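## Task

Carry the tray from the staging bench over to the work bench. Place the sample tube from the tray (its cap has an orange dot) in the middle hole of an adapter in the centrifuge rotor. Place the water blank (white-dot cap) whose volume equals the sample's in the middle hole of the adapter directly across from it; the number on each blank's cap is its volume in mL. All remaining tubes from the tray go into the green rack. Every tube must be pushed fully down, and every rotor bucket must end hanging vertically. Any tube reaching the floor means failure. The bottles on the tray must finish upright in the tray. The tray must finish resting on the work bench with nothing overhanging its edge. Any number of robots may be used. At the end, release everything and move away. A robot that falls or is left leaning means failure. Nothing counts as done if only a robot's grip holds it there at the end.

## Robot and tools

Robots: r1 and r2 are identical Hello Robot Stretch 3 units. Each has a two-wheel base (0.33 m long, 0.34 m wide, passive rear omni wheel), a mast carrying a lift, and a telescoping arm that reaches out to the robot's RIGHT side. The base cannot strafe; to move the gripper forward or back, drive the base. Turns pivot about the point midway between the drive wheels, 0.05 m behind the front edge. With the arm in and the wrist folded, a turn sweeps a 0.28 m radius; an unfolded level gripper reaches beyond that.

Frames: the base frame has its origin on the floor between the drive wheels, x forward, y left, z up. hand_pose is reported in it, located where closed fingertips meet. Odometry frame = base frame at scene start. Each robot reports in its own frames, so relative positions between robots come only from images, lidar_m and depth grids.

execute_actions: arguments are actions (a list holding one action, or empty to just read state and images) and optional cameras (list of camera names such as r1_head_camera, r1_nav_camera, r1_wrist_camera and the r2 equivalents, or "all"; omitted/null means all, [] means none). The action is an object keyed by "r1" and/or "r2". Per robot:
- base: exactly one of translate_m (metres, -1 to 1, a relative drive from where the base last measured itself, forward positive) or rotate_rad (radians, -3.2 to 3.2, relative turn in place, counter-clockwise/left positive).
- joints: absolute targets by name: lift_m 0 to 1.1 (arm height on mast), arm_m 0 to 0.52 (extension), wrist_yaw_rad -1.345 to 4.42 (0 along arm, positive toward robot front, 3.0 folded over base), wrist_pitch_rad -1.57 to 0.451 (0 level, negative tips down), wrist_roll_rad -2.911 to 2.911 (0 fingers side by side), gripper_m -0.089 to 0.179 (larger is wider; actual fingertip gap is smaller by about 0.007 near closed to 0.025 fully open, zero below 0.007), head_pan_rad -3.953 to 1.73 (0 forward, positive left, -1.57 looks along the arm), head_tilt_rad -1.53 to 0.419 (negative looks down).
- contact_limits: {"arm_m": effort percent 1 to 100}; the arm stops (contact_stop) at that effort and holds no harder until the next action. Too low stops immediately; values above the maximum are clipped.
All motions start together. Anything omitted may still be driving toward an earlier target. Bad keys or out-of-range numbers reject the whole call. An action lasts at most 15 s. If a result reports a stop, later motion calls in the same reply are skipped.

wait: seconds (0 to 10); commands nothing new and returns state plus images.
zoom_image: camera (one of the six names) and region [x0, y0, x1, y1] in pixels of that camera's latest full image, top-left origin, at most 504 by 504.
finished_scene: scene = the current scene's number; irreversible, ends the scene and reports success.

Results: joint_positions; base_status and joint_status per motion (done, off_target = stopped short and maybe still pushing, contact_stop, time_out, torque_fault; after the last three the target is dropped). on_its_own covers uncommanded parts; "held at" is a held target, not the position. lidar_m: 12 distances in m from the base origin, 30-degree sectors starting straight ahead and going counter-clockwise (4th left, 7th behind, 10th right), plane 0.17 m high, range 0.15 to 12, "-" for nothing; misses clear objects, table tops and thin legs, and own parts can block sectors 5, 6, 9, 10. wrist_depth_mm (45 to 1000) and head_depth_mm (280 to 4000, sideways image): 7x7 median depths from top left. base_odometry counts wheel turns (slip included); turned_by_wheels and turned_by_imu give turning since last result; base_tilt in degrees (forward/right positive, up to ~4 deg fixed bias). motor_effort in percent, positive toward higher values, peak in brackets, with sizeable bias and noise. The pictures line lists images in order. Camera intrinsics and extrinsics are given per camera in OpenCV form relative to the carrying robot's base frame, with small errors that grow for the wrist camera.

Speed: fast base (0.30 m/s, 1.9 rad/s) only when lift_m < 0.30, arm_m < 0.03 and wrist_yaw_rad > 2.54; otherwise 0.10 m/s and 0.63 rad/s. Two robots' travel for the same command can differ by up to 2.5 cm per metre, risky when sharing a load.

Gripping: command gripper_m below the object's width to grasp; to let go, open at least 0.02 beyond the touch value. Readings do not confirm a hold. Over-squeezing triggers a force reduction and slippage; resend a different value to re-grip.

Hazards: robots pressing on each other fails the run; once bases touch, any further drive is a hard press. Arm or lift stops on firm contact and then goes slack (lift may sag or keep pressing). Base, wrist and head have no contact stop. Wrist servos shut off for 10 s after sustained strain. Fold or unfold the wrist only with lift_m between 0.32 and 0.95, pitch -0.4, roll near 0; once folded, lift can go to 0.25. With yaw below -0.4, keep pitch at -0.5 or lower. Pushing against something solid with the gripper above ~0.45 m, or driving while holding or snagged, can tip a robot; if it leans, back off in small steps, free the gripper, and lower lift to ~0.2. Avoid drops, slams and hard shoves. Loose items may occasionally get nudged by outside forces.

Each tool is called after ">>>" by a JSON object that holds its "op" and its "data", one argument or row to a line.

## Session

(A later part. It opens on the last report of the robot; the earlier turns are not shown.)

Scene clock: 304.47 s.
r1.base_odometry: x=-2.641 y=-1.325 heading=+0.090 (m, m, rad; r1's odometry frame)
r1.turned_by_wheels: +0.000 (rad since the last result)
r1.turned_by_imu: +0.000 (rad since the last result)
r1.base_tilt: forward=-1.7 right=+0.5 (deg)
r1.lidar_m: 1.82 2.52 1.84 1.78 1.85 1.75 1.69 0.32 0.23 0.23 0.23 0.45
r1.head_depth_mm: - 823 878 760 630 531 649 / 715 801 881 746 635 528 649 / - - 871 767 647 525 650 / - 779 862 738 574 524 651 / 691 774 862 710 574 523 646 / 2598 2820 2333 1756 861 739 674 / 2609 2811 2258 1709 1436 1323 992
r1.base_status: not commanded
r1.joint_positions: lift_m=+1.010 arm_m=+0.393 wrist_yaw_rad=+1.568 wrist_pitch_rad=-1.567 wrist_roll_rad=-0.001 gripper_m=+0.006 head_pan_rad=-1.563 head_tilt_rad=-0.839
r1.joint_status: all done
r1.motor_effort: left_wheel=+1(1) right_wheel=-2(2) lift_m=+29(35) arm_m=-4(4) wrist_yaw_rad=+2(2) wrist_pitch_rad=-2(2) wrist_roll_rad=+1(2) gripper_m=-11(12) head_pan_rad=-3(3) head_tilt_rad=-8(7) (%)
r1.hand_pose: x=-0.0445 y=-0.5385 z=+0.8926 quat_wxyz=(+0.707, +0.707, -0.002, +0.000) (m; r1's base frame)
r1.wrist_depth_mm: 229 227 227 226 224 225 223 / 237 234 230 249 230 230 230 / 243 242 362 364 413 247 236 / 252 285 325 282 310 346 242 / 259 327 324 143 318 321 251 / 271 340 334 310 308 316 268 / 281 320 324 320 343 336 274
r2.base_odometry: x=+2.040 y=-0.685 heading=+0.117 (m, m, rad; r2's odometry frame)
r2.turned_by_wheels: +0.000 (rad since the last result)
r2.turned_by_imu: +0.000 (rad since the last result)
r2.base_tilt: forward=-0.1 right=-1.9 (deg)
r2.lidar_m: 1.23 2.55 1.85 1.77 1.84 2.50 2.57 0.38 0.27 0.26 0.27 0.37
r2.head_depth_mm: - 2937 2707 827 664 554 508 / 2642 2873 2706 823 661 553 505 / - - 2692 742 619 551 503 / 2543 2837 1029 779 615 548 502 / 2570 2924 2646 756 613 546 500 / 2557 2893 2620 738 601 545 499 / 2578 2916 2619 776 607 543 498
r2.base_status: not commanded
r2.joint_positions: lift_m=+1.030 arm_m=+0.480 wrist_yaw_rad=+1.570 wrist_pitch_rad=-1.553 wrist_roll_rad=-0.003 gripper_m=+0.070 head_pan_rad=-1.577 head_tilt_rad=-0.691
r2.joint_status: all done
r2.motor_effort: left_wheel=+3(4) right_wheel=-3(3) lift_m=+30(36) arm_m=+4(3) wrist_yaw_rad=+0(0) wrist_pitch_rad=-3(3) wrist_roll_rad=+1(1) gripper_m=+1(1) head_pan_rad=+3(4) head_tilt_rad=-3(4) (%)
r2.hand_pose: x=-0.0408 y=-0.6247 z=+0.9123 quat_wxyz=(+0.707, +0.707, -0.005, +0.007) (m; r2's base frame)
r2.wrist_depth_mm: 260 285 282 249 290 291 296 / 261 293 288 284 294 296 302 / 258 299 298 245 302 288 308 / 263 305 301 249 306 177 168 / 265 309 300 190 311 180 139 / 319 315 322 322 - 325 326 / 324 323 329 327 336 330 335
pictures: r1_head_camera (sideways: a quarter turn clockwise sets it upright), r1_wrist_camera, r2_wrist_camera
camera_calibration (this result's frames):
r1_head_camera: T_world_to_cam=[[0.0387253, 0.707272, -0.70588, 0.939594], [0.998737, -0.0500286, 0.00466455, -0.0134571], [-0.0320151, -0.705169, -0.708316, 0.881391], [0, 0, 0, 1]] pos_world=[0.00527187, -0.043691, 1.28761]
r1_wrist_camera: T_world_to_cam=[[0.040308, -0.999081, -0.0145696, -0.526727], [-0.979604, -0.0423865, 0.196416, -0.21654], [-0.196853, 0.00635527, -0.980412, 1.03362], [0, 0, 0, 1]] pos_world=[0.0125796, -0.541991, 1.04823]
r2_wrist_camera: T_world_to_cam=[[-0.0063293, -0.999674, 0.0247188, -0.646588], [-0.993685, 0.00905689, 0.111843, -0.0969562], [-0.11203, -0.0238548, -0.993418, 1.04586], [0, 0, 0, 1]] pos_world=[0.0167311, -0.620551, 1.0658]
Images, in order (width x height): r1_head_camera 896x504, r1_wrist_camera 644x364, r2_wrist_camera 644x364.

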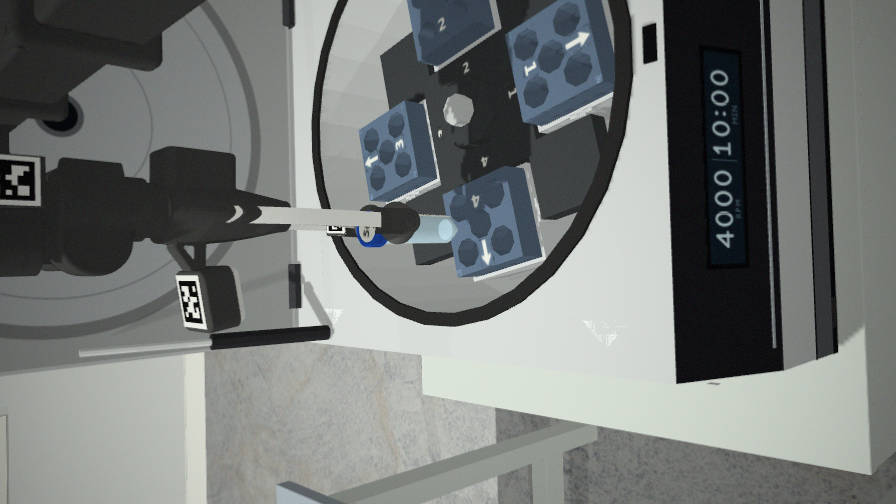

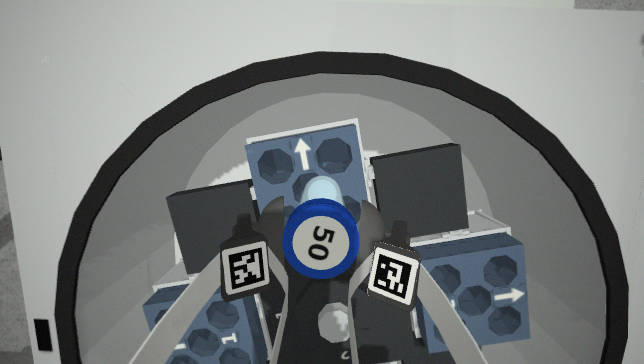

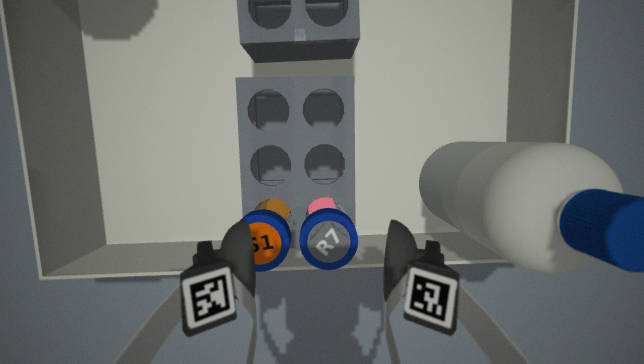

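>>> {"op": "execute_actions", "data": {
  "actions": [
    {"r1":{"base":{"translate_m":-0.008},"joints":{"lift_m":0.985,"arm_m":0.383}},"r2":{"base":{"translate_m":0.003},"joints":{"arm_m":0.486,"wrist_roll_rad":1.57}}}
  ],
  "cameras": ["r1_wrist_camera","r1_head_camera","r2_wrist_camera","r2_head_camera"]
}}

Scene clock: 311.37 s.
r1.base_odometry: x=-2.649 y=-1.326 heading=+0.090 (m, m, rad; r1's odometry frame)
r1.turned_by_wheels: +0.000 (rad since the last result)
r1.turned_by_imu: +0.000 (rad since the last result)
r1.base_tilt: forward=-1.6 right=+0.7 (deg)
r1.lidar_m: 1.83 2.52 1.85 1.78 1.85 1.74 1.68 0.32 0.23 0.23 0.24 0.46
r1.head_depth_mm: - - 859 755 621 532 648 / - 800 887 747 631 528 650 / - - 878 768 647 526 650 / 672 795 860 729 574 524 649 / 693 776 832 732 574 525 648 / 2575 2876 2328 1705 860 726 662 / 2609 2857 2313 1701 1442 1292 686
r1.base_status: done
r1.joint_positions: lift_m=+0.985 arm_m=+0.383 wrist_yaw_rad=+1.568 wrist_pitch_rad=-1.567 wrist_roll_rad=-0.001 gripper_m=+0.006 head_pan_rad=-1.563 head_tilt_rad=-0.839
r1.joint_status: all done
r1.motor_effort: left_wheel=+1(2) right_wheel=-2(4) lift_m=+30(30) arm_m=-4(5) wrist_yaw_rad=+2(2) wrist_pitch_rad=-2(2) wrist_roll_rad=+1(1) gripper_m=-11(12) head_pan_rad=-2(3) head_tilt_rad=-7(7) (%)
r1.hand_pose: x=-0.0445 y=-0.5285 z=+0.8676 quat_wxyz=(+0.707, +0.707, -0.002, +0.000) (m; r1's base frame)
r1.wrist_depth_mm: 205 205 203 201 201 200 200 / 212 211 207 310 261 204 206 / 217 215 357 311 391 277 211 / 223 274 291 258 281 321 231 / 231 310 296 143 291 295 267 / 241 319 303 286 275 273 283 / 256 301 291 292 311 283 279
r2.base_odometry: x=+2.043 y=-0.685 heading=+0.117 (m, m, rad; r2's odometry frame)
r2.turned_by_wheels: +0.000 (rad since the last result)
r2.turned_by_imu: +0.000 (rad since the last result)
r2.base_tilt: forward=-0.1 right=-2.0 (deg)
r2.lidar_m: 1.23 2.56 1.85 1.78 1.84 2.49 2.58 0.37 0.27 0.26 0.27 0.37
r2.head_depth_mm: - 2954 2720 828 665 555 507 / 2641 2880 2720 826 662 553 505 / - - 1040 737 622 551 503 / 2586 2883 2660 812 616 549 503 / 2568 2920 2642 757 614 547 501 / 2575 2884 2631 731 600 546 499 / 2580 2922 2627 777 607 545 498
r2.base_status: done
r2.joint_positions: lift_m=+1.030 arm_m=+0.486 wrist_yaw_rad=+1.570 wrist_pitch_rad=-1.553 wrist_roll_rad=+1.565 gripper_m=+0.070 head_pan_rad=-1.577 head_tilt_rad=-0.691
r2.joint_status: all done
r2.motor_effort: left_wheel=+3(9) right_wheel=-2(3) lift_m=+30(30) arm_m=+4(5) wrist_yaw_rad=+0(1) wrist_pitch_rad=-3(3) wrist_roll_rad=+2(2) gripper_m=+1(1) head_pan_rad=+3(3) head_tilt_rad=-3(3) (%)
r2.hand_pose: x=-0.0411 y=-0.6306 z=+0.9123 quat_wxyz=(+0.497, +0.505, -0.503, -0.494) (m; r2's base frame)
r2.wrist_depth_mm: 285 286 158 156 292 295 294 / 291 289 292 224 302 301 302 / 299 298 300 298 305 303 309 / 297 303 302 279 313 311 312 / 250 253 279 191 317 319 322 / 283 283 284 205 - 326 325 / 309 321 328 327 332 334 334
pictures: r1_head_camera (sideways: a quarter turn clockwise sets it upright), r1_wrist_camera, r2_head_camera (sideways: a quarter turn clockwise sets it upright), r2_wrist_camera
camera_calibration (this result's frames):
r1_head_camera: T_world_to_cam=[[0.0387258, 0.707307, -0.705845, 0.939547], [0.998737, -0.0500299, 0.00466163, -0.0134533], [-0.0320161, -0.705133, -0.708351, 0.881438], [0, 0, 0, 1]] pos_world=[0.00527181, -0.0436902, 1.2876]
r1_wrist_camera: T_world_to_cam=[[0.040308, -0.999081, -0.0145696, -0.517103], [-0.979604, -0.0423865, 0.196416, -0.211207], [-0.196853, 0.00635526, -0.980412, 1.00905], [0, 0, 0, 1]] pos_world=[0.0125796, -0.531993, 1.02324]
r2_head_camera: T_world_to_cam=[[-0.038359, 0.633094, -0.773124, 1.02361], [0.999187, 0.033914, -0.0218039, 0.0288284], [0.0124158, -0.773332, -0.63388, 0.780399], [0, 0, 0, 1]] pos_world=[0.000770367, -0.0455103, 1.28668]
r2_wrist_camera: T_world_to_cam=[[-0.999972, 0.00360689, 0.00663049, -0.0441241], [0.00442855, 0.991711, 0.128411, 0.548448], [-0.00611237, 0.128437, -0.991699, 1.14451], [0, 0, 0, 1]] pos_world=[-0.039556, -0.69074, 1.06487]
Images, in order (width x height): r1_head_camera 896x504, r1_wrist_camera 644x364, r2_head_camera 896x504, r2_wrist_camera 644x364.

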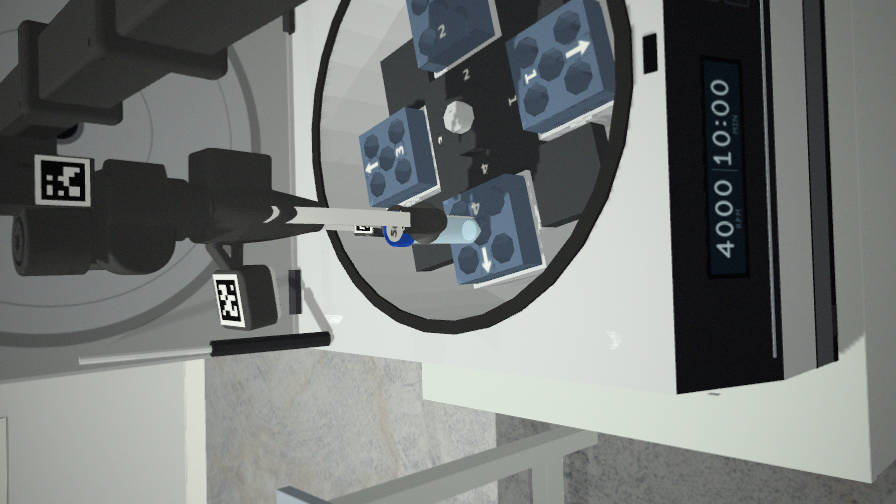

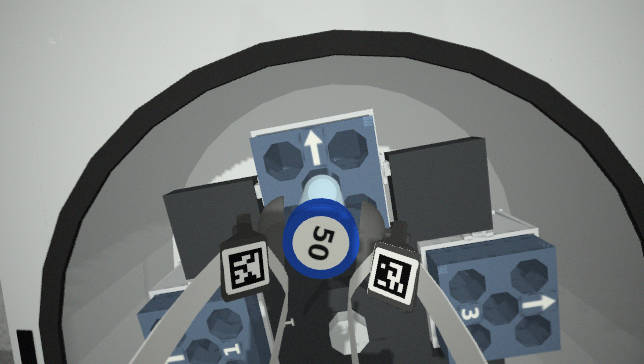

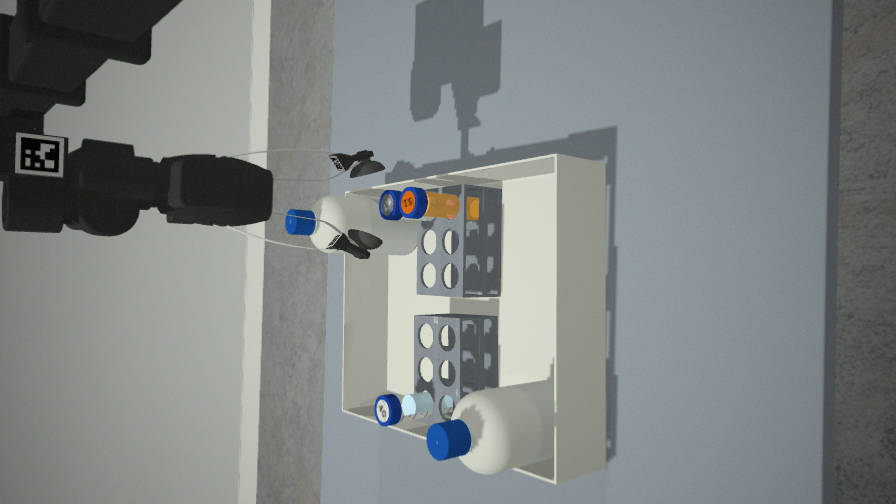

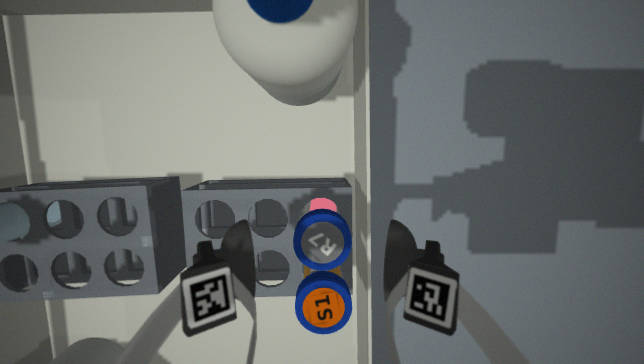

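>>> {"op": "execute_actions", "data": {
  "actions": [
    {"r1":{"joints":{"lift_m":0.945,"arm_m":0.381}},"r2":{"joints":{"lift_m":0.988}}}
  ],
  "cameras": ["r1_wrist_camera","r1_head_camera","r2_wrist_camera"]
}}

>>> {"op": "execute_actions", "data": {
  "actions": [
    {"r1":{"joints":{"lift_m":0.90}},"r2":{"joints":{"gripper_m":0.005}}}
  ],
  "cameras": ["r1_wrist_camera","r1_head_camera","r2_wrist_camera"]
}}

Scene clock: 316.53 s.
r1.base_odometry: x=-2.649 y=-1.326 heading=+0.090 (m, m, rad; r1's odometry frame)
r1.turned_by_wheels: +0.000 (rad since the last result)
r1.turned_by_imu: +0.000 (rad since the last result)
r1.base_tilt: forward=-1.8 right=+0.6 (deg)
r1.lidar_m: 1.82 2.52 1.85 1.78 1.85 1.74 1.68 0.32 0.23 0.23 0.23 0.46
r1.head_depth_mm: 702 - - 756 621 531 649 / 676 827 880 747 633 527 649 / 675 815 869 775 647 525 650 / 682 818 830 756 574 524 650 / 692 778 818 730 575 524 647 / 2571 2857 2295 1699 860 727 663 / 2599 2819 2325 1711 1441 1297 687
r1.base_status: not commanded
r1.joint_positions: lift_m=+0.945 arm_m=+0.381 wrist_yaw_rad=+1.568 wrist_pitch_rad=-1.567 wrist_roll_rad=-0.001 gripper_m=+0.006 head_pan_rad=-1.563 head_tilt_rad=-0.839
r1.joint_status: all done
r1.motor_effort: left_wheel=+1(1) right_wheel=-2(2) lift_m=+29(30) arm_m=-4(3) wrist_yaw_rad=+1(2) wrist_pitch_rad=-2(2) wrist_roll_rad=+1(1) gripper_m=-12(11) head_pan_rad=-3(3) head_tilt_rad=-8(7) (%)
r1.hand_pose: x=-0.0445 y=-0.5265 z=+0.8276 quat_wxyz=(+0.707, +0.707, -0.002, +0.000) (m; r1's base frame)
r1.wrist_depth_mm: 167 167 165 163 162 163 163 / 172 170 196 305 261 188 165 / 176 194 342 243 346 267 185 / 181 259 262 217 241 245 234 / 207 259 253 143 249 253 258 / 231 299 266 261 259 234 246 / 242 274 258 247 264 240 251
r2.base_odometry: x=+2.043 y=-0.685 heading=+0.117 (m, m, rad; r2's odometry frame)
r2.turned_by_wheels: +0.000 (rad since the last result)
r2.turned_by_imu: +0.000 (rad since the last result)
r2.base_tilt: forward=-0.1 right=-2.0 (deg)
r2.lidar_m: 1.23 2.55 1.85 1.78 1.83 2.50 2.58 0.37 0.27 0.26 0.27 0.36
r2.head_depth_mm: 2486 - 1055 828 664 554 507 / 2474 2906 2713 826 661 552 504 / 2498 - 1036 736 622 550 504 / 2573 2889 1847 778 615 548 502 / 2545 2894 2639 757 612 547 501 / 2579 2908 2635 732 600 545 499 / 2556 2912 2604 778 608 544 498
r2.base_status: not commanded
r2.joint_positions: lift_m=+0.988 arm_m=+0.486 wrist_yaw_rad=+1.570 wrist_pitch_rad=-1.553 wrist_roll_rad=+1.565 gripper_m=+0.070 head_pan_rad=-1.577 head_tilt_rad=-0.691
r2.joint_status: all done
r2.motor_effort: left_wheel=+4(4) right_wheel=-2(2) lift_m=+31(29) arm_m=+4(4) wrist_yaw_rad=+0(0) wrist_pitch_rad=-3(3) wrist_roll_rad=+2(2) gripper_m=+1(1) head_pan_rad=+3(3) head_tilt_rad=-3(4) (%)
r2.hand_pose: x=-0.0411 y=-0.6306 z=+0.8703 quat_wxyz=(+0.497, +0.505, -0.503, -0.494) (m; r2's base frame)
r2.wrist_depth_mm: 247 249 120 121 252 251 255 / 250 251 254 226 259 260 259 / 256 255 257 260 263 264 266 / 261 262 261 263 266 270 269 / 210 216 239 208 271 273 276 / 211 214 258 149 - 282 282 / 279 279 282 154 286 289 289
pictures: r1_head_camera (sideways: a quarter turn clockwise sets it upright), r1_wrist_camera, r2_wrist_camera
camera_calibration (this result's frames):
r1_head_camera: T_world_to_cam=[[0.0387257, 0.707312, -0.70584, 0.939541], [0.998737, -0.0500298, 0.00466127, -0.0134528], [-0.0320161, -0.705129, -0.708356, 0.881444], [0, 0, 0, 1]] pos_world=[0.00527182, -0.0436901, 1.2876]
r1_wrist_camera: T_world_to_cam=[[0.040308, -0.999081, -0.0145696, -0.515693], [-0.979604, -0.0423865, 0.196416, -0.203264], [-0.196853, 0.00635527, -0.980412, 0.969814], [0, 0, 0, 1]] pos_world=[0.0125796, -0.529998, 0.983228]
r2_wrist_camera: T_world_to_cam=[[-0.999971, 0.00362655, 0.00663072, -0.0438335], [0.00444808, 0.991711, 0.128411, 0.553844], [-0.00611007, 0.128437, -0.991699, 1.10285], [0, 0, 0, 1]] pos_world=[-0.0395572, -0.690741, 1.02287]
Images, in order (width x height): r1_head_camera 896x504, r1_wrist_camera 644x364, r2_wrist_camera 644x364.

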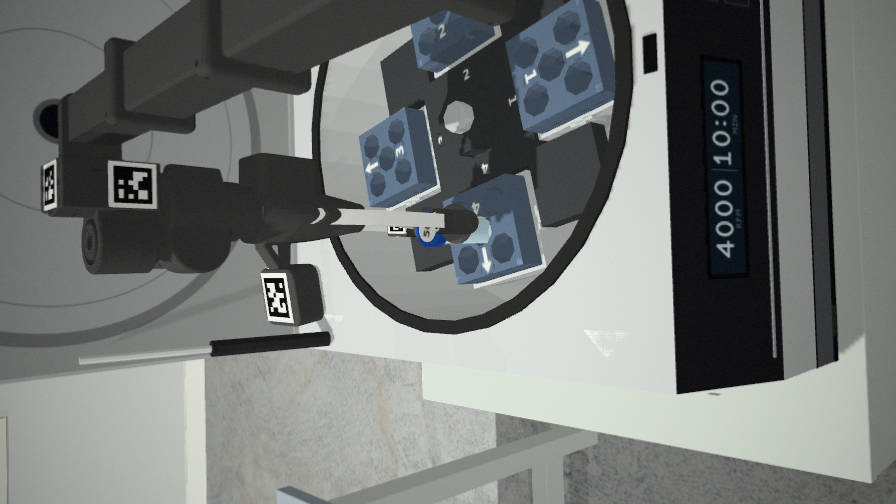

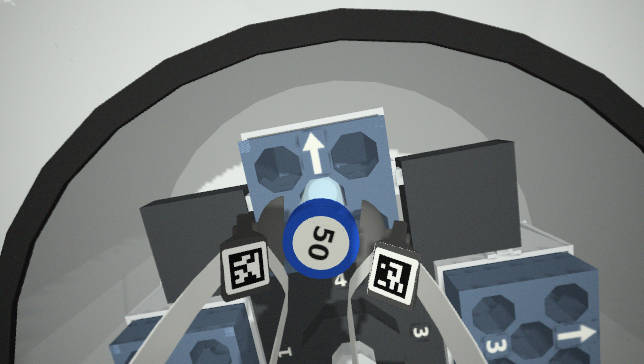

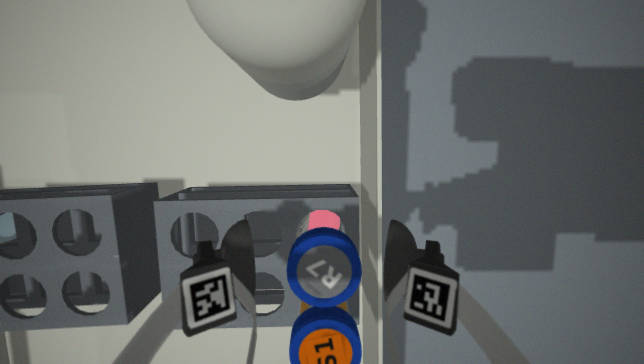

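Scene clock: 318.27 s.
r1.base_odometry: x=-2.649 y=-1.326 heading=+0.090 (m, m, rad; r1's odometry frame)
r1.turned_by_wheels: +0.000 (rad since the last result)
r1.turned_by_imu: +0.000 (rad since the last result)
r1.base_tilt: forward=-1.7 right=+0.8 (deg)
r1.lidar_m: 1.83 2.52 1.85 1.78 1.85 1.75 1.68 0.32 0.24 0.23 0.23 0.46
r1.head_depth_mm: 703 790 - - 615 533 650 / 702 - 893 749 635 528 648 / 693 - 875 777 649 526 648 / 696 763 866 802 574 525 649 / 692 777 862 731 574 525 647 / 2585 2834 2325 1697 860 727 662 / 2593 2831 2311 1708 1441 1297 687
r1.base_status: not commanded
r1.joint_positions: lift_m=+0.907 arm_m=+0.381 wrist_yaw_rad=+1.568 wrist_pitch_rad=-1.575 wrist_roll_rad=-0.001 gripper_m=+0.006 head_pan_rad=-1.563 head_tilt_rad=-0.840
r1.joint_status: lift_m contact_stop (moved -0.038 of -0.045)
r1.on_its_own: lift_m is slack since a contact_stop, until your next command for it (your +0.900 is given up)
r1.motor_effort: left_wheel=+0(1) right_wheel=-1(2) lift_m=+35(36) arm_m=-4(4) wrist_yaw_rad=+2(2) wrist_pitch_rad=+2(8) wrist_roll_rad=+1(1) gripper_m=-11(11) head_pan_rad=-3(3) head_tilt_rad=-7(8) (%)
r1.hand_pose: x=-0.0465 y=-0.5265 z=+0.7897 quat_wxyz=(+0.707, +0.707, +0.001, -0.003) (m; r1's base frame)
r1.wrist_depth_mm: 131 129 127 142 143 125 125 / 134 134 205 306 272 194 143 / 141 199 314 192 311 256 189 / 180 271 217 179 204 204 237 / 210 217 213 143 211 210 259 / 232 224 222 194 218 216 207 / 241 238 227 225 226 202 197
r2.base_odometry: x=+2.043 y=-0.685 heading=+0.117 (m, m, rad; r2's odometry frame)
r2.turned_by_wheels: +0.000 (rad since the last result)
r2.turned_by_imu: +0.000 (rad since the last result)
r2.base_tilt: forward=-0.1 right=-1.9 (deg)
r2.lidar_m: 1.23 2.56 1.86 1.78 1.84 2.49 2.58 0.37 0.27 0.26 0.27 0.37
r2.head_depth_mm: 2520 - 1056 829 664 555 506 / 2494 2911 2673 825 661 552 505 / 2477 - 1038 736 624 551 503 / 2563 2889 2665 776 615 549 503 / 2564 2918 2649 755 614 548 500 / 2563 2886 2634 732 601 546 500 / 2579 2900 2603 777 609 544 498
r2.base_status: not commanded
r2.joint_positions: lift_m=+0.988 arm_m=+0.486 wrist_yaw_rad=+1.570 wrist_pitch_rad=-1.553 wrist_roll_rad=+1.565 gripper_m=+0.005 head_pan_rad=-1.577 head_tilt_rad=-0.691
r2.joint_status: all done
r2.motor_effort: left_wheel=+3(4) right_wheel=-3(2) lift_m=+30(30) arm_m=+4(4) wrist_yaw_rad=-1(0) wrist_pitch_rad=-3(3) wrist_roll_rad=+2(2) gripper_m=-10(85) head_pan_rad=+3(3) head_tilt_rad=-3(3) (%)
r2.hand_pose: x=-0.0411 y=-0.6306 z=+0.8703 quat_wxyz=(+0.497, +0.505, -0.503, -0.494) (m; r2's base frame)
r2.wrist_depth_mm: 246 246 120 121 253 255 254 / 250 250 252 226 259 259 262 / 256 256 259 258 264 265 267 / 259 260 262 258 268 269 269 / 210 216 240 205 271 276 276 / 213 214 244 147 280 283 285 / 278 281 283 154 287 286 288
pictures: r1_head_camera (sideways: a quarter turn clockwise sets it upright), r1_wrist_camera, r2_wrist_camera
camera_calibration (this result's frames):
r1_head_camera: T_world_to_cam=[[0.0387243, 0.70761, -0.705541, 0.939152], [0.998737, -0.0500331, 0.00463686, -0.0134211], [-0.0320193, -0.70483, -0.708654, 0.881831], [0, 0, 0, 1]] pos_world=[0.00527172, -0.0436841, 1.28759]
r1_wrist_camera: T_world_to_cam=[[0.0401278, -0.999083, -0.0149122, -0.515875], [-0.978027, -0.042329, 0.204135, -0.203793], [-0.204579, 0.00639306, -0.978829, 0.930683], [0, 0, 0, 1]] pos_world=[0.011784, -0.529979, 0.944888]
r2_wrist_camera: T_world_to_cam=[[-0.999971, 0.00363311, 0.00663047, -0.0438291], [0.00445455, 0.991711, 0.128411, 0.553844], [-0.00610898, 0.128437, -0.991699, 1.10285], [0, 0, 0, 1]] pos_world=[-0.0395576, -0.690741, 1.02287]
Images, in order (width x height): r1_head_camera 896x504, r1_wrist_camera 644x364, r2_wrist_camera 644x364.

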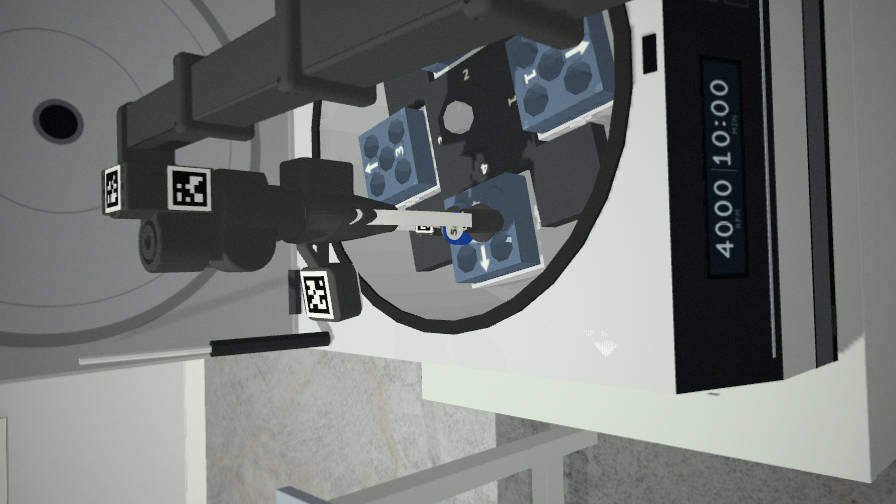

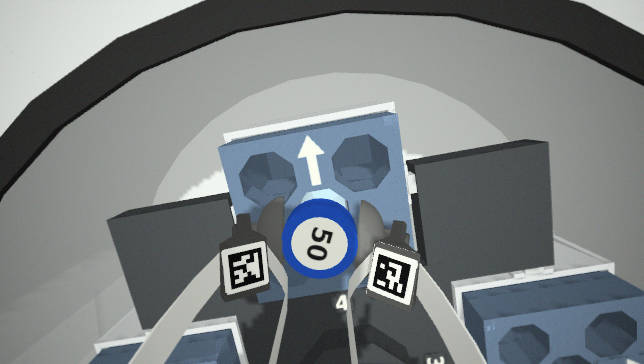

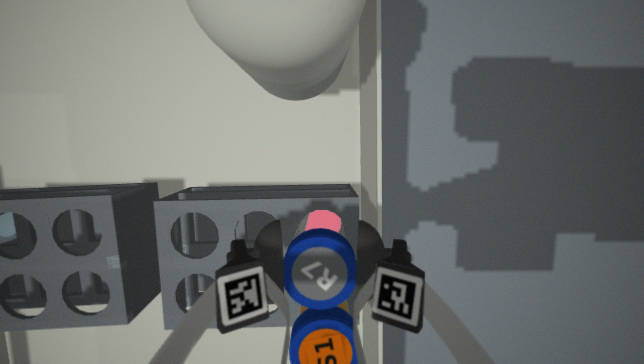

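>>> {"op": "execute_actions", "data": {
  "actions": [
    {"r1":{"joints":{"lift_m":0.912,"gripper_m":0.07}},"r2":{"joints":{"lift_m":1.095}}}
  ],
  "cameras": ["r1_wrist_camera","r2_wrist_camera"]
}}

>>> {"op": "execute_actions", "data": {
  "actions": [
    {"r1":{"joints":{"lift_m":1.095}},"r2":{"base":{"translate_m":-0.592},"joints":{"wrist_roll_rad":0}}}
  ],
  "cameras": ["r1_wrist_camera","r2_wrist_camera","r2_head_camera"]
}}

>>> {"op": "execute_actions", "data": {
  "actions": [
    {"r1":{"base":{"translate_m":1.0},"joints":{"arm_m":0.483,"head_tilt_rad":-0.7}},"r2":{"joints":{"lift_m":1.065}}}
  ],
  "cameras": ["r2_wrist_camera","r2_head_camera"]
}}

Scene clock: 326.23 s.
r1.base_odometry: x=-2.649 y=-1.326 heading=+0.090 (m, m, rad; r1's odometry frame)
r1.turned_by_wheels: +0.000 (rad since the last result)
r1.turned_by_imu: -0.001 (rad since the last result)
r1.base_tilt: forward=-1.7 right=+0.7 (deg)
r1.lidar_m: 1.82 2.52 1.85 1.78 1.85 1.74 1.68 0.32 0.23 0.23 0.24 0.46
r1.head_depth_mm: 702 789 - 734 614 532 649 / 701 - 893 749 635 528 649 / 685 817 872 777 647 525 649 / 696 - 857 800 574 523 649 / 693 775 830 731 575 523 649 / 2588 2825 2311 1707 862 727 662 / 2607 2839 2337 1705 1439 1291 687
r1.base_status: not commanded
r1.joint_positions: lift_m=+0.912 arm_m=+0.381 wrist_yaw_rad=+1.568 wrist_pitch_rad=-1.570 wrist_roll_rad=-0.001 gripper_m=+0.070 head_pan_rad=-1.563 head_tilt_rad=-0.840
r1.joint_status: all done
r1.motor_effort: left_wheel=+0(0) right_wheel=-1(1) lift_m=+41(43) arm_m=-4(4) wrist_yaw_rad=+2(2) wrist_pitch_rad=+0(2) wrist_roll_rad=+1(1) gripper_m=-1(81) head_pan_rad=-2(2) head_tilt_rad=-6(6) (%)
r1.hand_pose: x=-0.0452 y=-0.5265 z=+0.7942 quat_wxyz=(+0.707, +0.707, -0.001, -0.001) (m; r1's base frame)
r1.wrist_depth_mm: 136 135 131 138 140 129 130 / 139 136 198 310 266 190 141 / 142 196 310 206 316 270 186 / 179 269 225 184 206 208 234 / 210 221 214 158 215 215 257 / 230 281 227 207 226 219 210 / 242 237 231 228 229 208 200
r2.base_odometry: x=+2.043 y=-0.685 heading=+0.117 (m, m, rad; r2's odometry frame)
r2.turned_by_wheels: +0.000 (rad since the last result)
r2.turned_by_imu: +0.000 (rad since the last result)
r2.base_tilt: forward=+0.0 right=-1.8 (deg)
r2.lidar_m: 1.23 2.56 1.85 1.78 1.83 2.49 2.58 0.37 0.27 0.26 0.27 0.37
r2.head_depth_mm: 2575 2894 2735 829 665 554 506 / 2543 2902 2707 823 662 553 505 / - 3008 1035 739 623 550 504 / 2584 2897 1845 812 615 548 502 / 2561 2911 2654 755 613 547 500 / 2574 2912 2627 730 602 544 499 / 2582 2918 2633 777 609 544 499
r2.base_status: not commanded
r2.joint_positions: lift_m=+1.095 arm_m=+0.486 wrist_yaw_rad=+1.570 wrist_pitch_rad=-1.553 wrist_roll_rad=+1.565 gripper_m=+0.005 head_pan_rad=-1.577 head_tilt_rad=-0.691
r2.joint_status: all done
r2.motor_effort: left_wheel=+4(3) right_wheel=-3(2) lift_m=+46(49) arm_m=+4(4) wrist_yaw_rad=+0(0) wrist_pitch_rad=-3(3) wrist_roll_rad=+2(2) gripper_m=-10(10) head_pan_rad=+3(3) head_tilt_rad=-3(3) (%)
r2.hand_pose: x=-0.0411 y=-0.6306 z=+0.9768 quat_wxyz=(+0.497, +0.505, -0.503, -0.494) (m; r2's base frame)
r2.wrist_depth_mm: 314 347 291 217 352 357 362 / 332 354 360 236 357 361 365 / 337 362 363 367 370 366 371 / 310 363 366 366 381 376 380 / 316 318 323 205 382 384 388 / 346 378 382 147 387 396 398 / 343 342 392 396 403 399 404
pictures: r1_wrist_camera, r2_wrist_camera
camera_calibration (this result's frames):
r1_wrist_camera: T_world_to_cam=[[0.0402021, -0.999084, -0.0146942, -0.516033], [-0.97904, -0.0423257, 0.199219, -0.199589], [-0.199658, 0.00637714, -0.979845, 0.936356], [0, 0, 0, 1]] pos_world=[0.0122909, -0.52998, 0.949663]
r2_wrist_camera: T_world_to_cam=[[-0.999971, 0.00363466, 0.00663059, -0.0445346], [0.0044561, 0.991711, 0.128411, 0.540165], [-0.0061089, 0.128437, -0.991699, 1.20851], [0, 0, 0, 1]] pos_world=[-0.0395577, -0.690743, 1.12941]
Images, in order (width x height): r1_wrist_camera 644x364, r2_wrist_camera 644x364.

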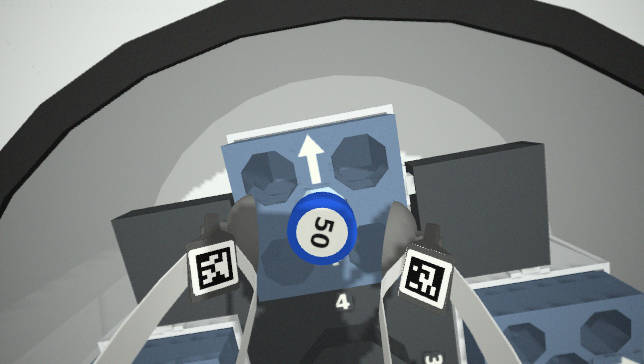

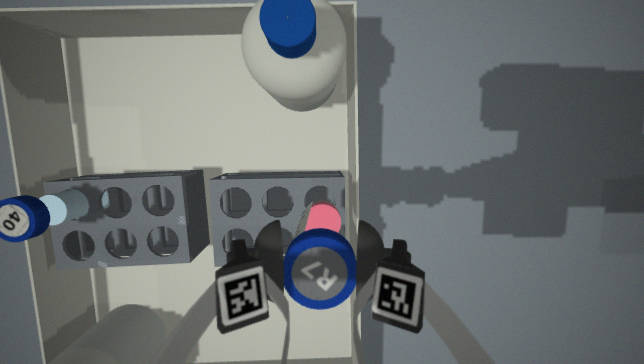

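Scene clock: 333.30 s.
r1.base_odometry: x=-2.649 y=-1.326 heading=+0.090 (m, m, rad; r1's odometry frame)
r1.turned_by_wheels: +0.000 (rad since the last result)
r1.turned_by_imu: -0.001 (rad since the last result)
r1.base_tilt: forward=-1.6 right=+0.5 (deg)
r1.lidar_m: 1.83 2.52 1.85 1.78 1.85 1.74 1.68 0.32 0.23 0.23 0.24 0.46
r1.head_depth_mm: 701 804 872 755 623 532 649 / 700 800 888 750 634 528 649 / - 797 877 779 647 526 650 / 675 795 860 777 572 524 651 / 673 778 832 729 573 524 646 / 2565 2875 2321 1702 861 727 663 / 2621 2851 2319 1725 1438 1297 688
r1.base_status: not commanded
r1.joint_positions: lift_m=+1.095 arm_m=+0.381 wrist_yaw_rad=+1.568 wrist_pitch_rad=-1.570 wrist_roll_rad=-0.001 gripper_m=+0.070 head_pan_rad=-1.563 head_tilt_rad=-0.840
r1.joint_status: all done
r1.motor_effort: left_wheel=+0(0) right_wheel=-1(1) lift_m=+41(42) arm_m=-4(4) wrist_yaw_rad=+1(2) wrist_pitch_rad=+0(0) wrist_roll_rad=+1(1) gripper_m=-1(1) head_pan_rad=-2(3) head_tilt_rad=-8(6) (%)
r1.hand_pose: x=-0.0452 y=-0.5265 z=+0.9772 quat_wxyz=(+0.707, +0.707, -0.001, -0.001) (m; r1's base frame)
r1.wrist_depth_mm: - 311 310 310 306 535 - / - 315 314 318 310 312 309 / - 329 407 443 473 320 319 / - 337 401 374 399 390 326 / - 356 437 407 404 380 339 / - 365 405 424 426 401 350 / - 388 439 436 438 379 359
r2.base_odometry: x=+1.455 y=-0.754 heading=+0.117 (m, m, rad; r2's odometry frame)
r2.turned_by_wheels: +0.000 (rad since the last result)
r2.turned_by_imu: +0.003 (rad since the last result)
r2.base_tilt: forward=+0.0 right=-2.1 (deg)
r2.lidar_m: 1.00 2.54 1.84 1.77 1.83 2.49 2.00 2.18 0.28 0.27 0.28 0.38
r2.head_depth_mm: 2556 2913 2745 1980 664 554 506 / 2558 2876 2695 825 662 552 698 / - 2959 1038 818 659 551 1094 / 2568 2943 2660 739 656 549 1091 / 2574 2890 2652 812 654 547 1089 / 2562 2901 2642 808 652 544 1093 / 2591 2918 1060 805 648 544 1089
r2.base_status: done
r2.joint_positions: lift_m=+1.095 arm_m=+0.486 wrist_yaw_rad=+1.570 wrist_pitch_rad=-1.553 wrist_roll_rad=+0.005 gripper_m=+0.005 head_pan_rad=-1.577 head_tilt_rad=-0.691
r2.joint_status: all done
r2.motor_effort: left_wheel=+3(3) right_wheel=-2(7) lift_m=+45(46) arm_m=+4(4) wrist_yaw_rad=+0(0) wrist_pitch_rad=-3(3) wrist_roll_rad=-1(2) gripper_m=-10(10) head_pan_rad=+3(4) head_tilt_rad=-3(4) (%)
r2.hand_pose: x=-0.0408 y=-0.6307 z=+0.9768 quat_wxyz=(+0.707, +0.707, -0.008, +0.004) (m; r2's base frame)
r2.wrist_depth_mm: 343 347 346 356 357 353 359 / 358 356 356 360 363 365 363 / 363 362 362 309 369 371 373 / 364 366 372 368 372 378 380 / 376 379 385 207 383 387 389 / 382 385 387 146 392 395 392 / 390 401 397 398 401 401 407
pictures: r1_wrist_camera, r2_head_camera (sideways: a quarter turn clockwise sets it upright), r2_wrist_camera
camera_calibration (this result's frames):
r1_wrist_camera: T_world_to_cam=[[0.040202, -0.999084, -0.0146942, -0.513344], [-0.97904, -0.0423256, 0.199219, -0.23605], [-0.199659, 0.00637716, -0.979845, 1.11569], [0, 0, 0, 1]] pos_world=[0.0122909, -0.52998, 1.13268]
r2_head_camera: T_world_to_cam=[[-0.0383589, 0.633094, -0.773124, 1.02361], [0.999187, 0.0339137, -0.0218039, 0.0288284], [0.0124156, -0.773332, -0.63388, 0.780399], [0, 0, 0, 1]] pos_world=[0.000770356, -0.0455103, 1.28668]
r2_wrist_camera: T_world_to_cam=[[-0.0143456, -0.999595, 0.0245793, -0.654326], [-0.993581, 0.0170093, 0.111838, -0.0990958], [-0.112211, -0.0228172, -0.993422, 1.11047], [0, 0, 0, 1]] pos_world=[0.0167603, -0.627037, 1.13033]
Images, in order (width x height): r1_wrist_camera 644x364, r2_head_camera 896x504, r2_wrist_camera 644x364.

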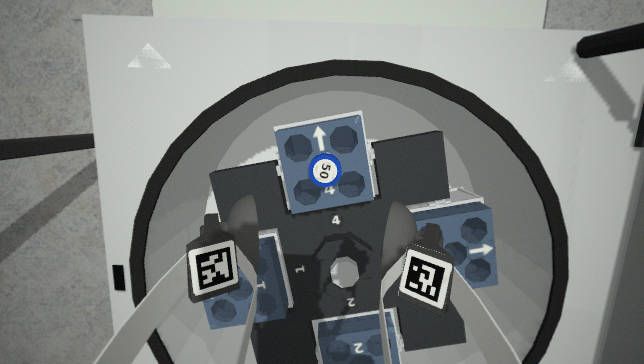

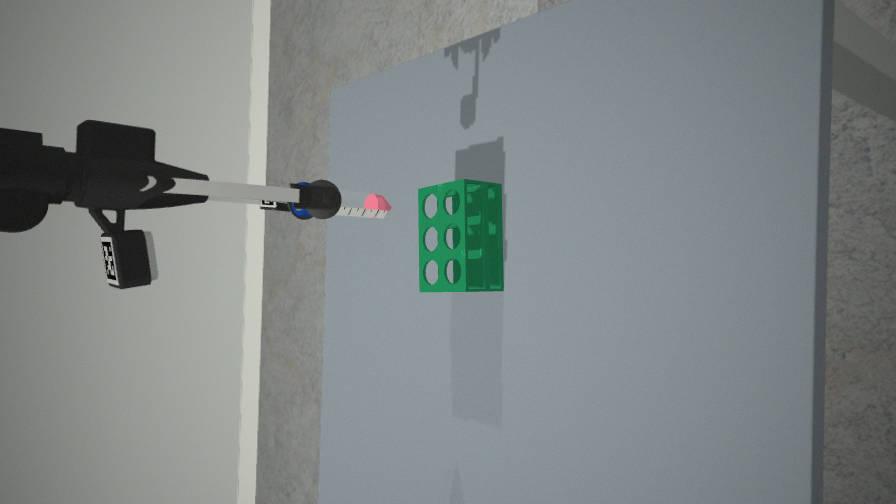

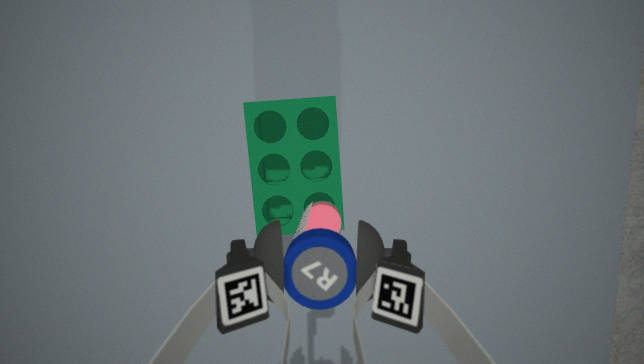

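Scene clock: 344.60 s.
r1.base_odometry: x=-1.653 y=-1.236 heading=+0.090 (m, m, rad; r1's odometry frame)
r1.turned_by_wheels: +0.000 (rad since the last result)
r1.turned_by_imu: -0.002 (rad since the last result)
r1.base_tilt: forward=-1.5 right=+0.7 (deg)
r1.lidar_m: 2.59 2.52 1.84 1.78 1.84 2.54 0.89 0.65 0.95 0.91 0.95 0.84
r1.head_depth_mm: 2624 2880 2962 887 677 583 498 / 2584 2848 2943 790 702 584 498 / 2573 2934 2930 845 703 585 498 / 2633 2902 2973 870 666 585 500 / 2544 2905 2947 831 564 581 500 / 2547 2832 2966 898 709 587 501 / 2541 2806 2986 901 711 589 502
r1.base_status: done
r1.joint_positions: lift_m=+1.095 arm_m=+0.483 wrist_yaw_rad=+1.568 wrist_pitch_rad=-1.570 wrist_roll_rad=-0.001 gripper_m=+0.070 head_pan_rad=-1.563 head_tilt_rad=-0.705
r1.joint_status: all done
r1.motor_effort: left_wheel=+0(3) right_wheel=-2(2) lift_m=+41(41) arm_m=+4(5) wrist_yaw_rad=+2(2) wrist_pitch_rad=-1(1) wrist_roll_rad=+1(2) gripper_m=+1(0) head_pan_rad=-2(3) head_tilt_rad=+3(25) (%)
r1.hand_pose: x=-0.0452 y=-0.6278 z=+0.9772 quat_wxyz=(+0.707, +0.707, -0.001, -0.001) (m; r1's base frame)
r1.wrist_depth_mm: 350 344 343 344 342 339 344 / 188 232 353 296 355 347 353 / 371 289 367 356 364 358 364 / 382 368 374 368 374 374 371 / 398 385 371 361 382 381 385 / 411 387 405 367 402 398 401 / 428 419 366 344 306 412 415
r2.base_odometry: x=+1.455 y=-0.754 heading=+0.117 (m, m, rad; r2's odometry frame)
r2.turned_by_wheels: +0.000 (rad since the last result)
r2.turned_by_imu: +0.000 (rad since the last result)
r2.base_tilt: forward=+0.0 right=-2.1 (deg)
r2.lidar_m: 1.00 2.54 1.84 1.77 1.84 2.49 1.99 2.18 0.28 0.27 0.28 0.38
r2.head_depth_mm: 2612 2902 2722 1965 665 556 507 / 2578 2899 2689 824 660 552 697 / - 3001 2655 793 659 550 1098 / 2581 2964 2649 738 657 548 1096 / 2588 2930 2659 815 652 547 1093 / 2581 2884 2629 809 653 545 1090 / 2573 2897 1062 805 647 544 1087
r2.base_status: not commanded
r2.joint_positions: lift_m=+1.065 arm_m=+0.486 wrist_yaw_rad=+1.570 wrist_pitch_rad=-1.553 wrist_roll_rad=+0.005 gripper_m=+0.005 head_pan_rad=-1.577 head_tilt_rad=-0.691
r2.joint_status: all done
r2.motor_effort: left_wheel=+2(2) right_wheel=-2(2) lift_m=+31(38) arm_m=+4(4) wrist_yaw_rad=+0(0) wrist_pitch_rad=-3(3) wrist_roll_rad=-1(1) gripper_m=-10(10) head_pan_rad=+4(3) head_tilt_rad=-3(4) (%)
r2.hand_pose: x=-0.0408 y=-0.6307 z=+0.9473 quat_wxyz=(+0.707, +0.707, -0.008, +0.004) (m; r2's base frame)
r2.wrist_depth_mm: 318 318 323 321 323 330 329 / 323 327 327 329 334 335 338 / 333 331 329 307 345 343 339 / 339 343 343 334 343 347 355 / 347 350 353 206 349 351 361 / 358 356 355 147 361 360 369 / 360 363 365 367 369 374 377
pictures: r2_head_camera (sideways: a quarter turn clockwise sets it upright), r2_wrist_camera
camera_calibration (this result's frames):
r2_head_camera: T_world_to_cam=[[-0.0383589, 0.633094, -0.773124, 1.02361], [0.999187, 0.0339138, -0.0218039, 0.0288284], [0.0124157, -0.773332, -0.63388, 0.780399], [0, 0, 0, 1]] pos_world=[0.000770361, -0.0455103, 1.28668]
r2_wrist_camera: T_world_to_cam=[[-0.0142886, -0.999596, 0.0245803, -0.653599], [-0.993582, 0.0169528, 0.111838, -0.0958279], [-0.11221, -0.0228246, -0.993422, 1.08112], [0, 0, 0, 1]] pos_world=[0.0167601, -0.627034, 1.10079]
Images, in order (width x height): r2_head_camera 896x504, r2_wrist_camera 644x364.

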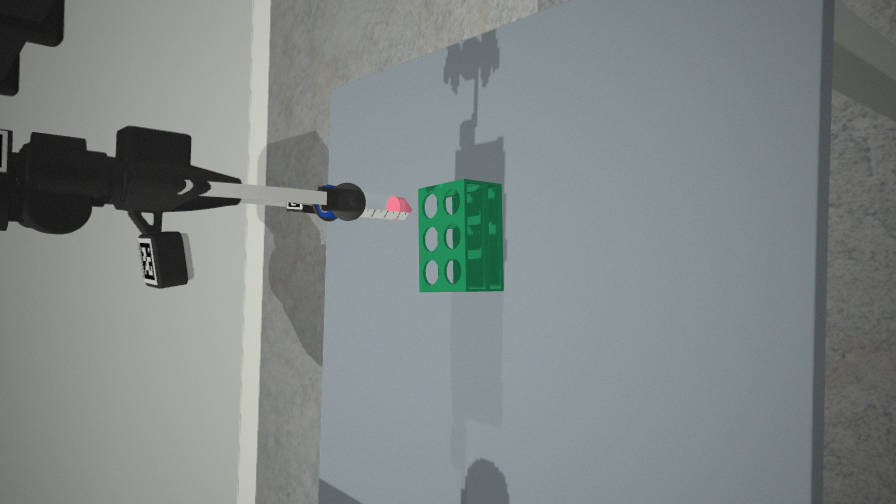

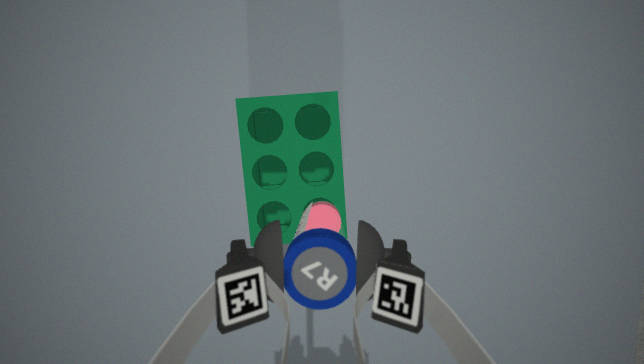

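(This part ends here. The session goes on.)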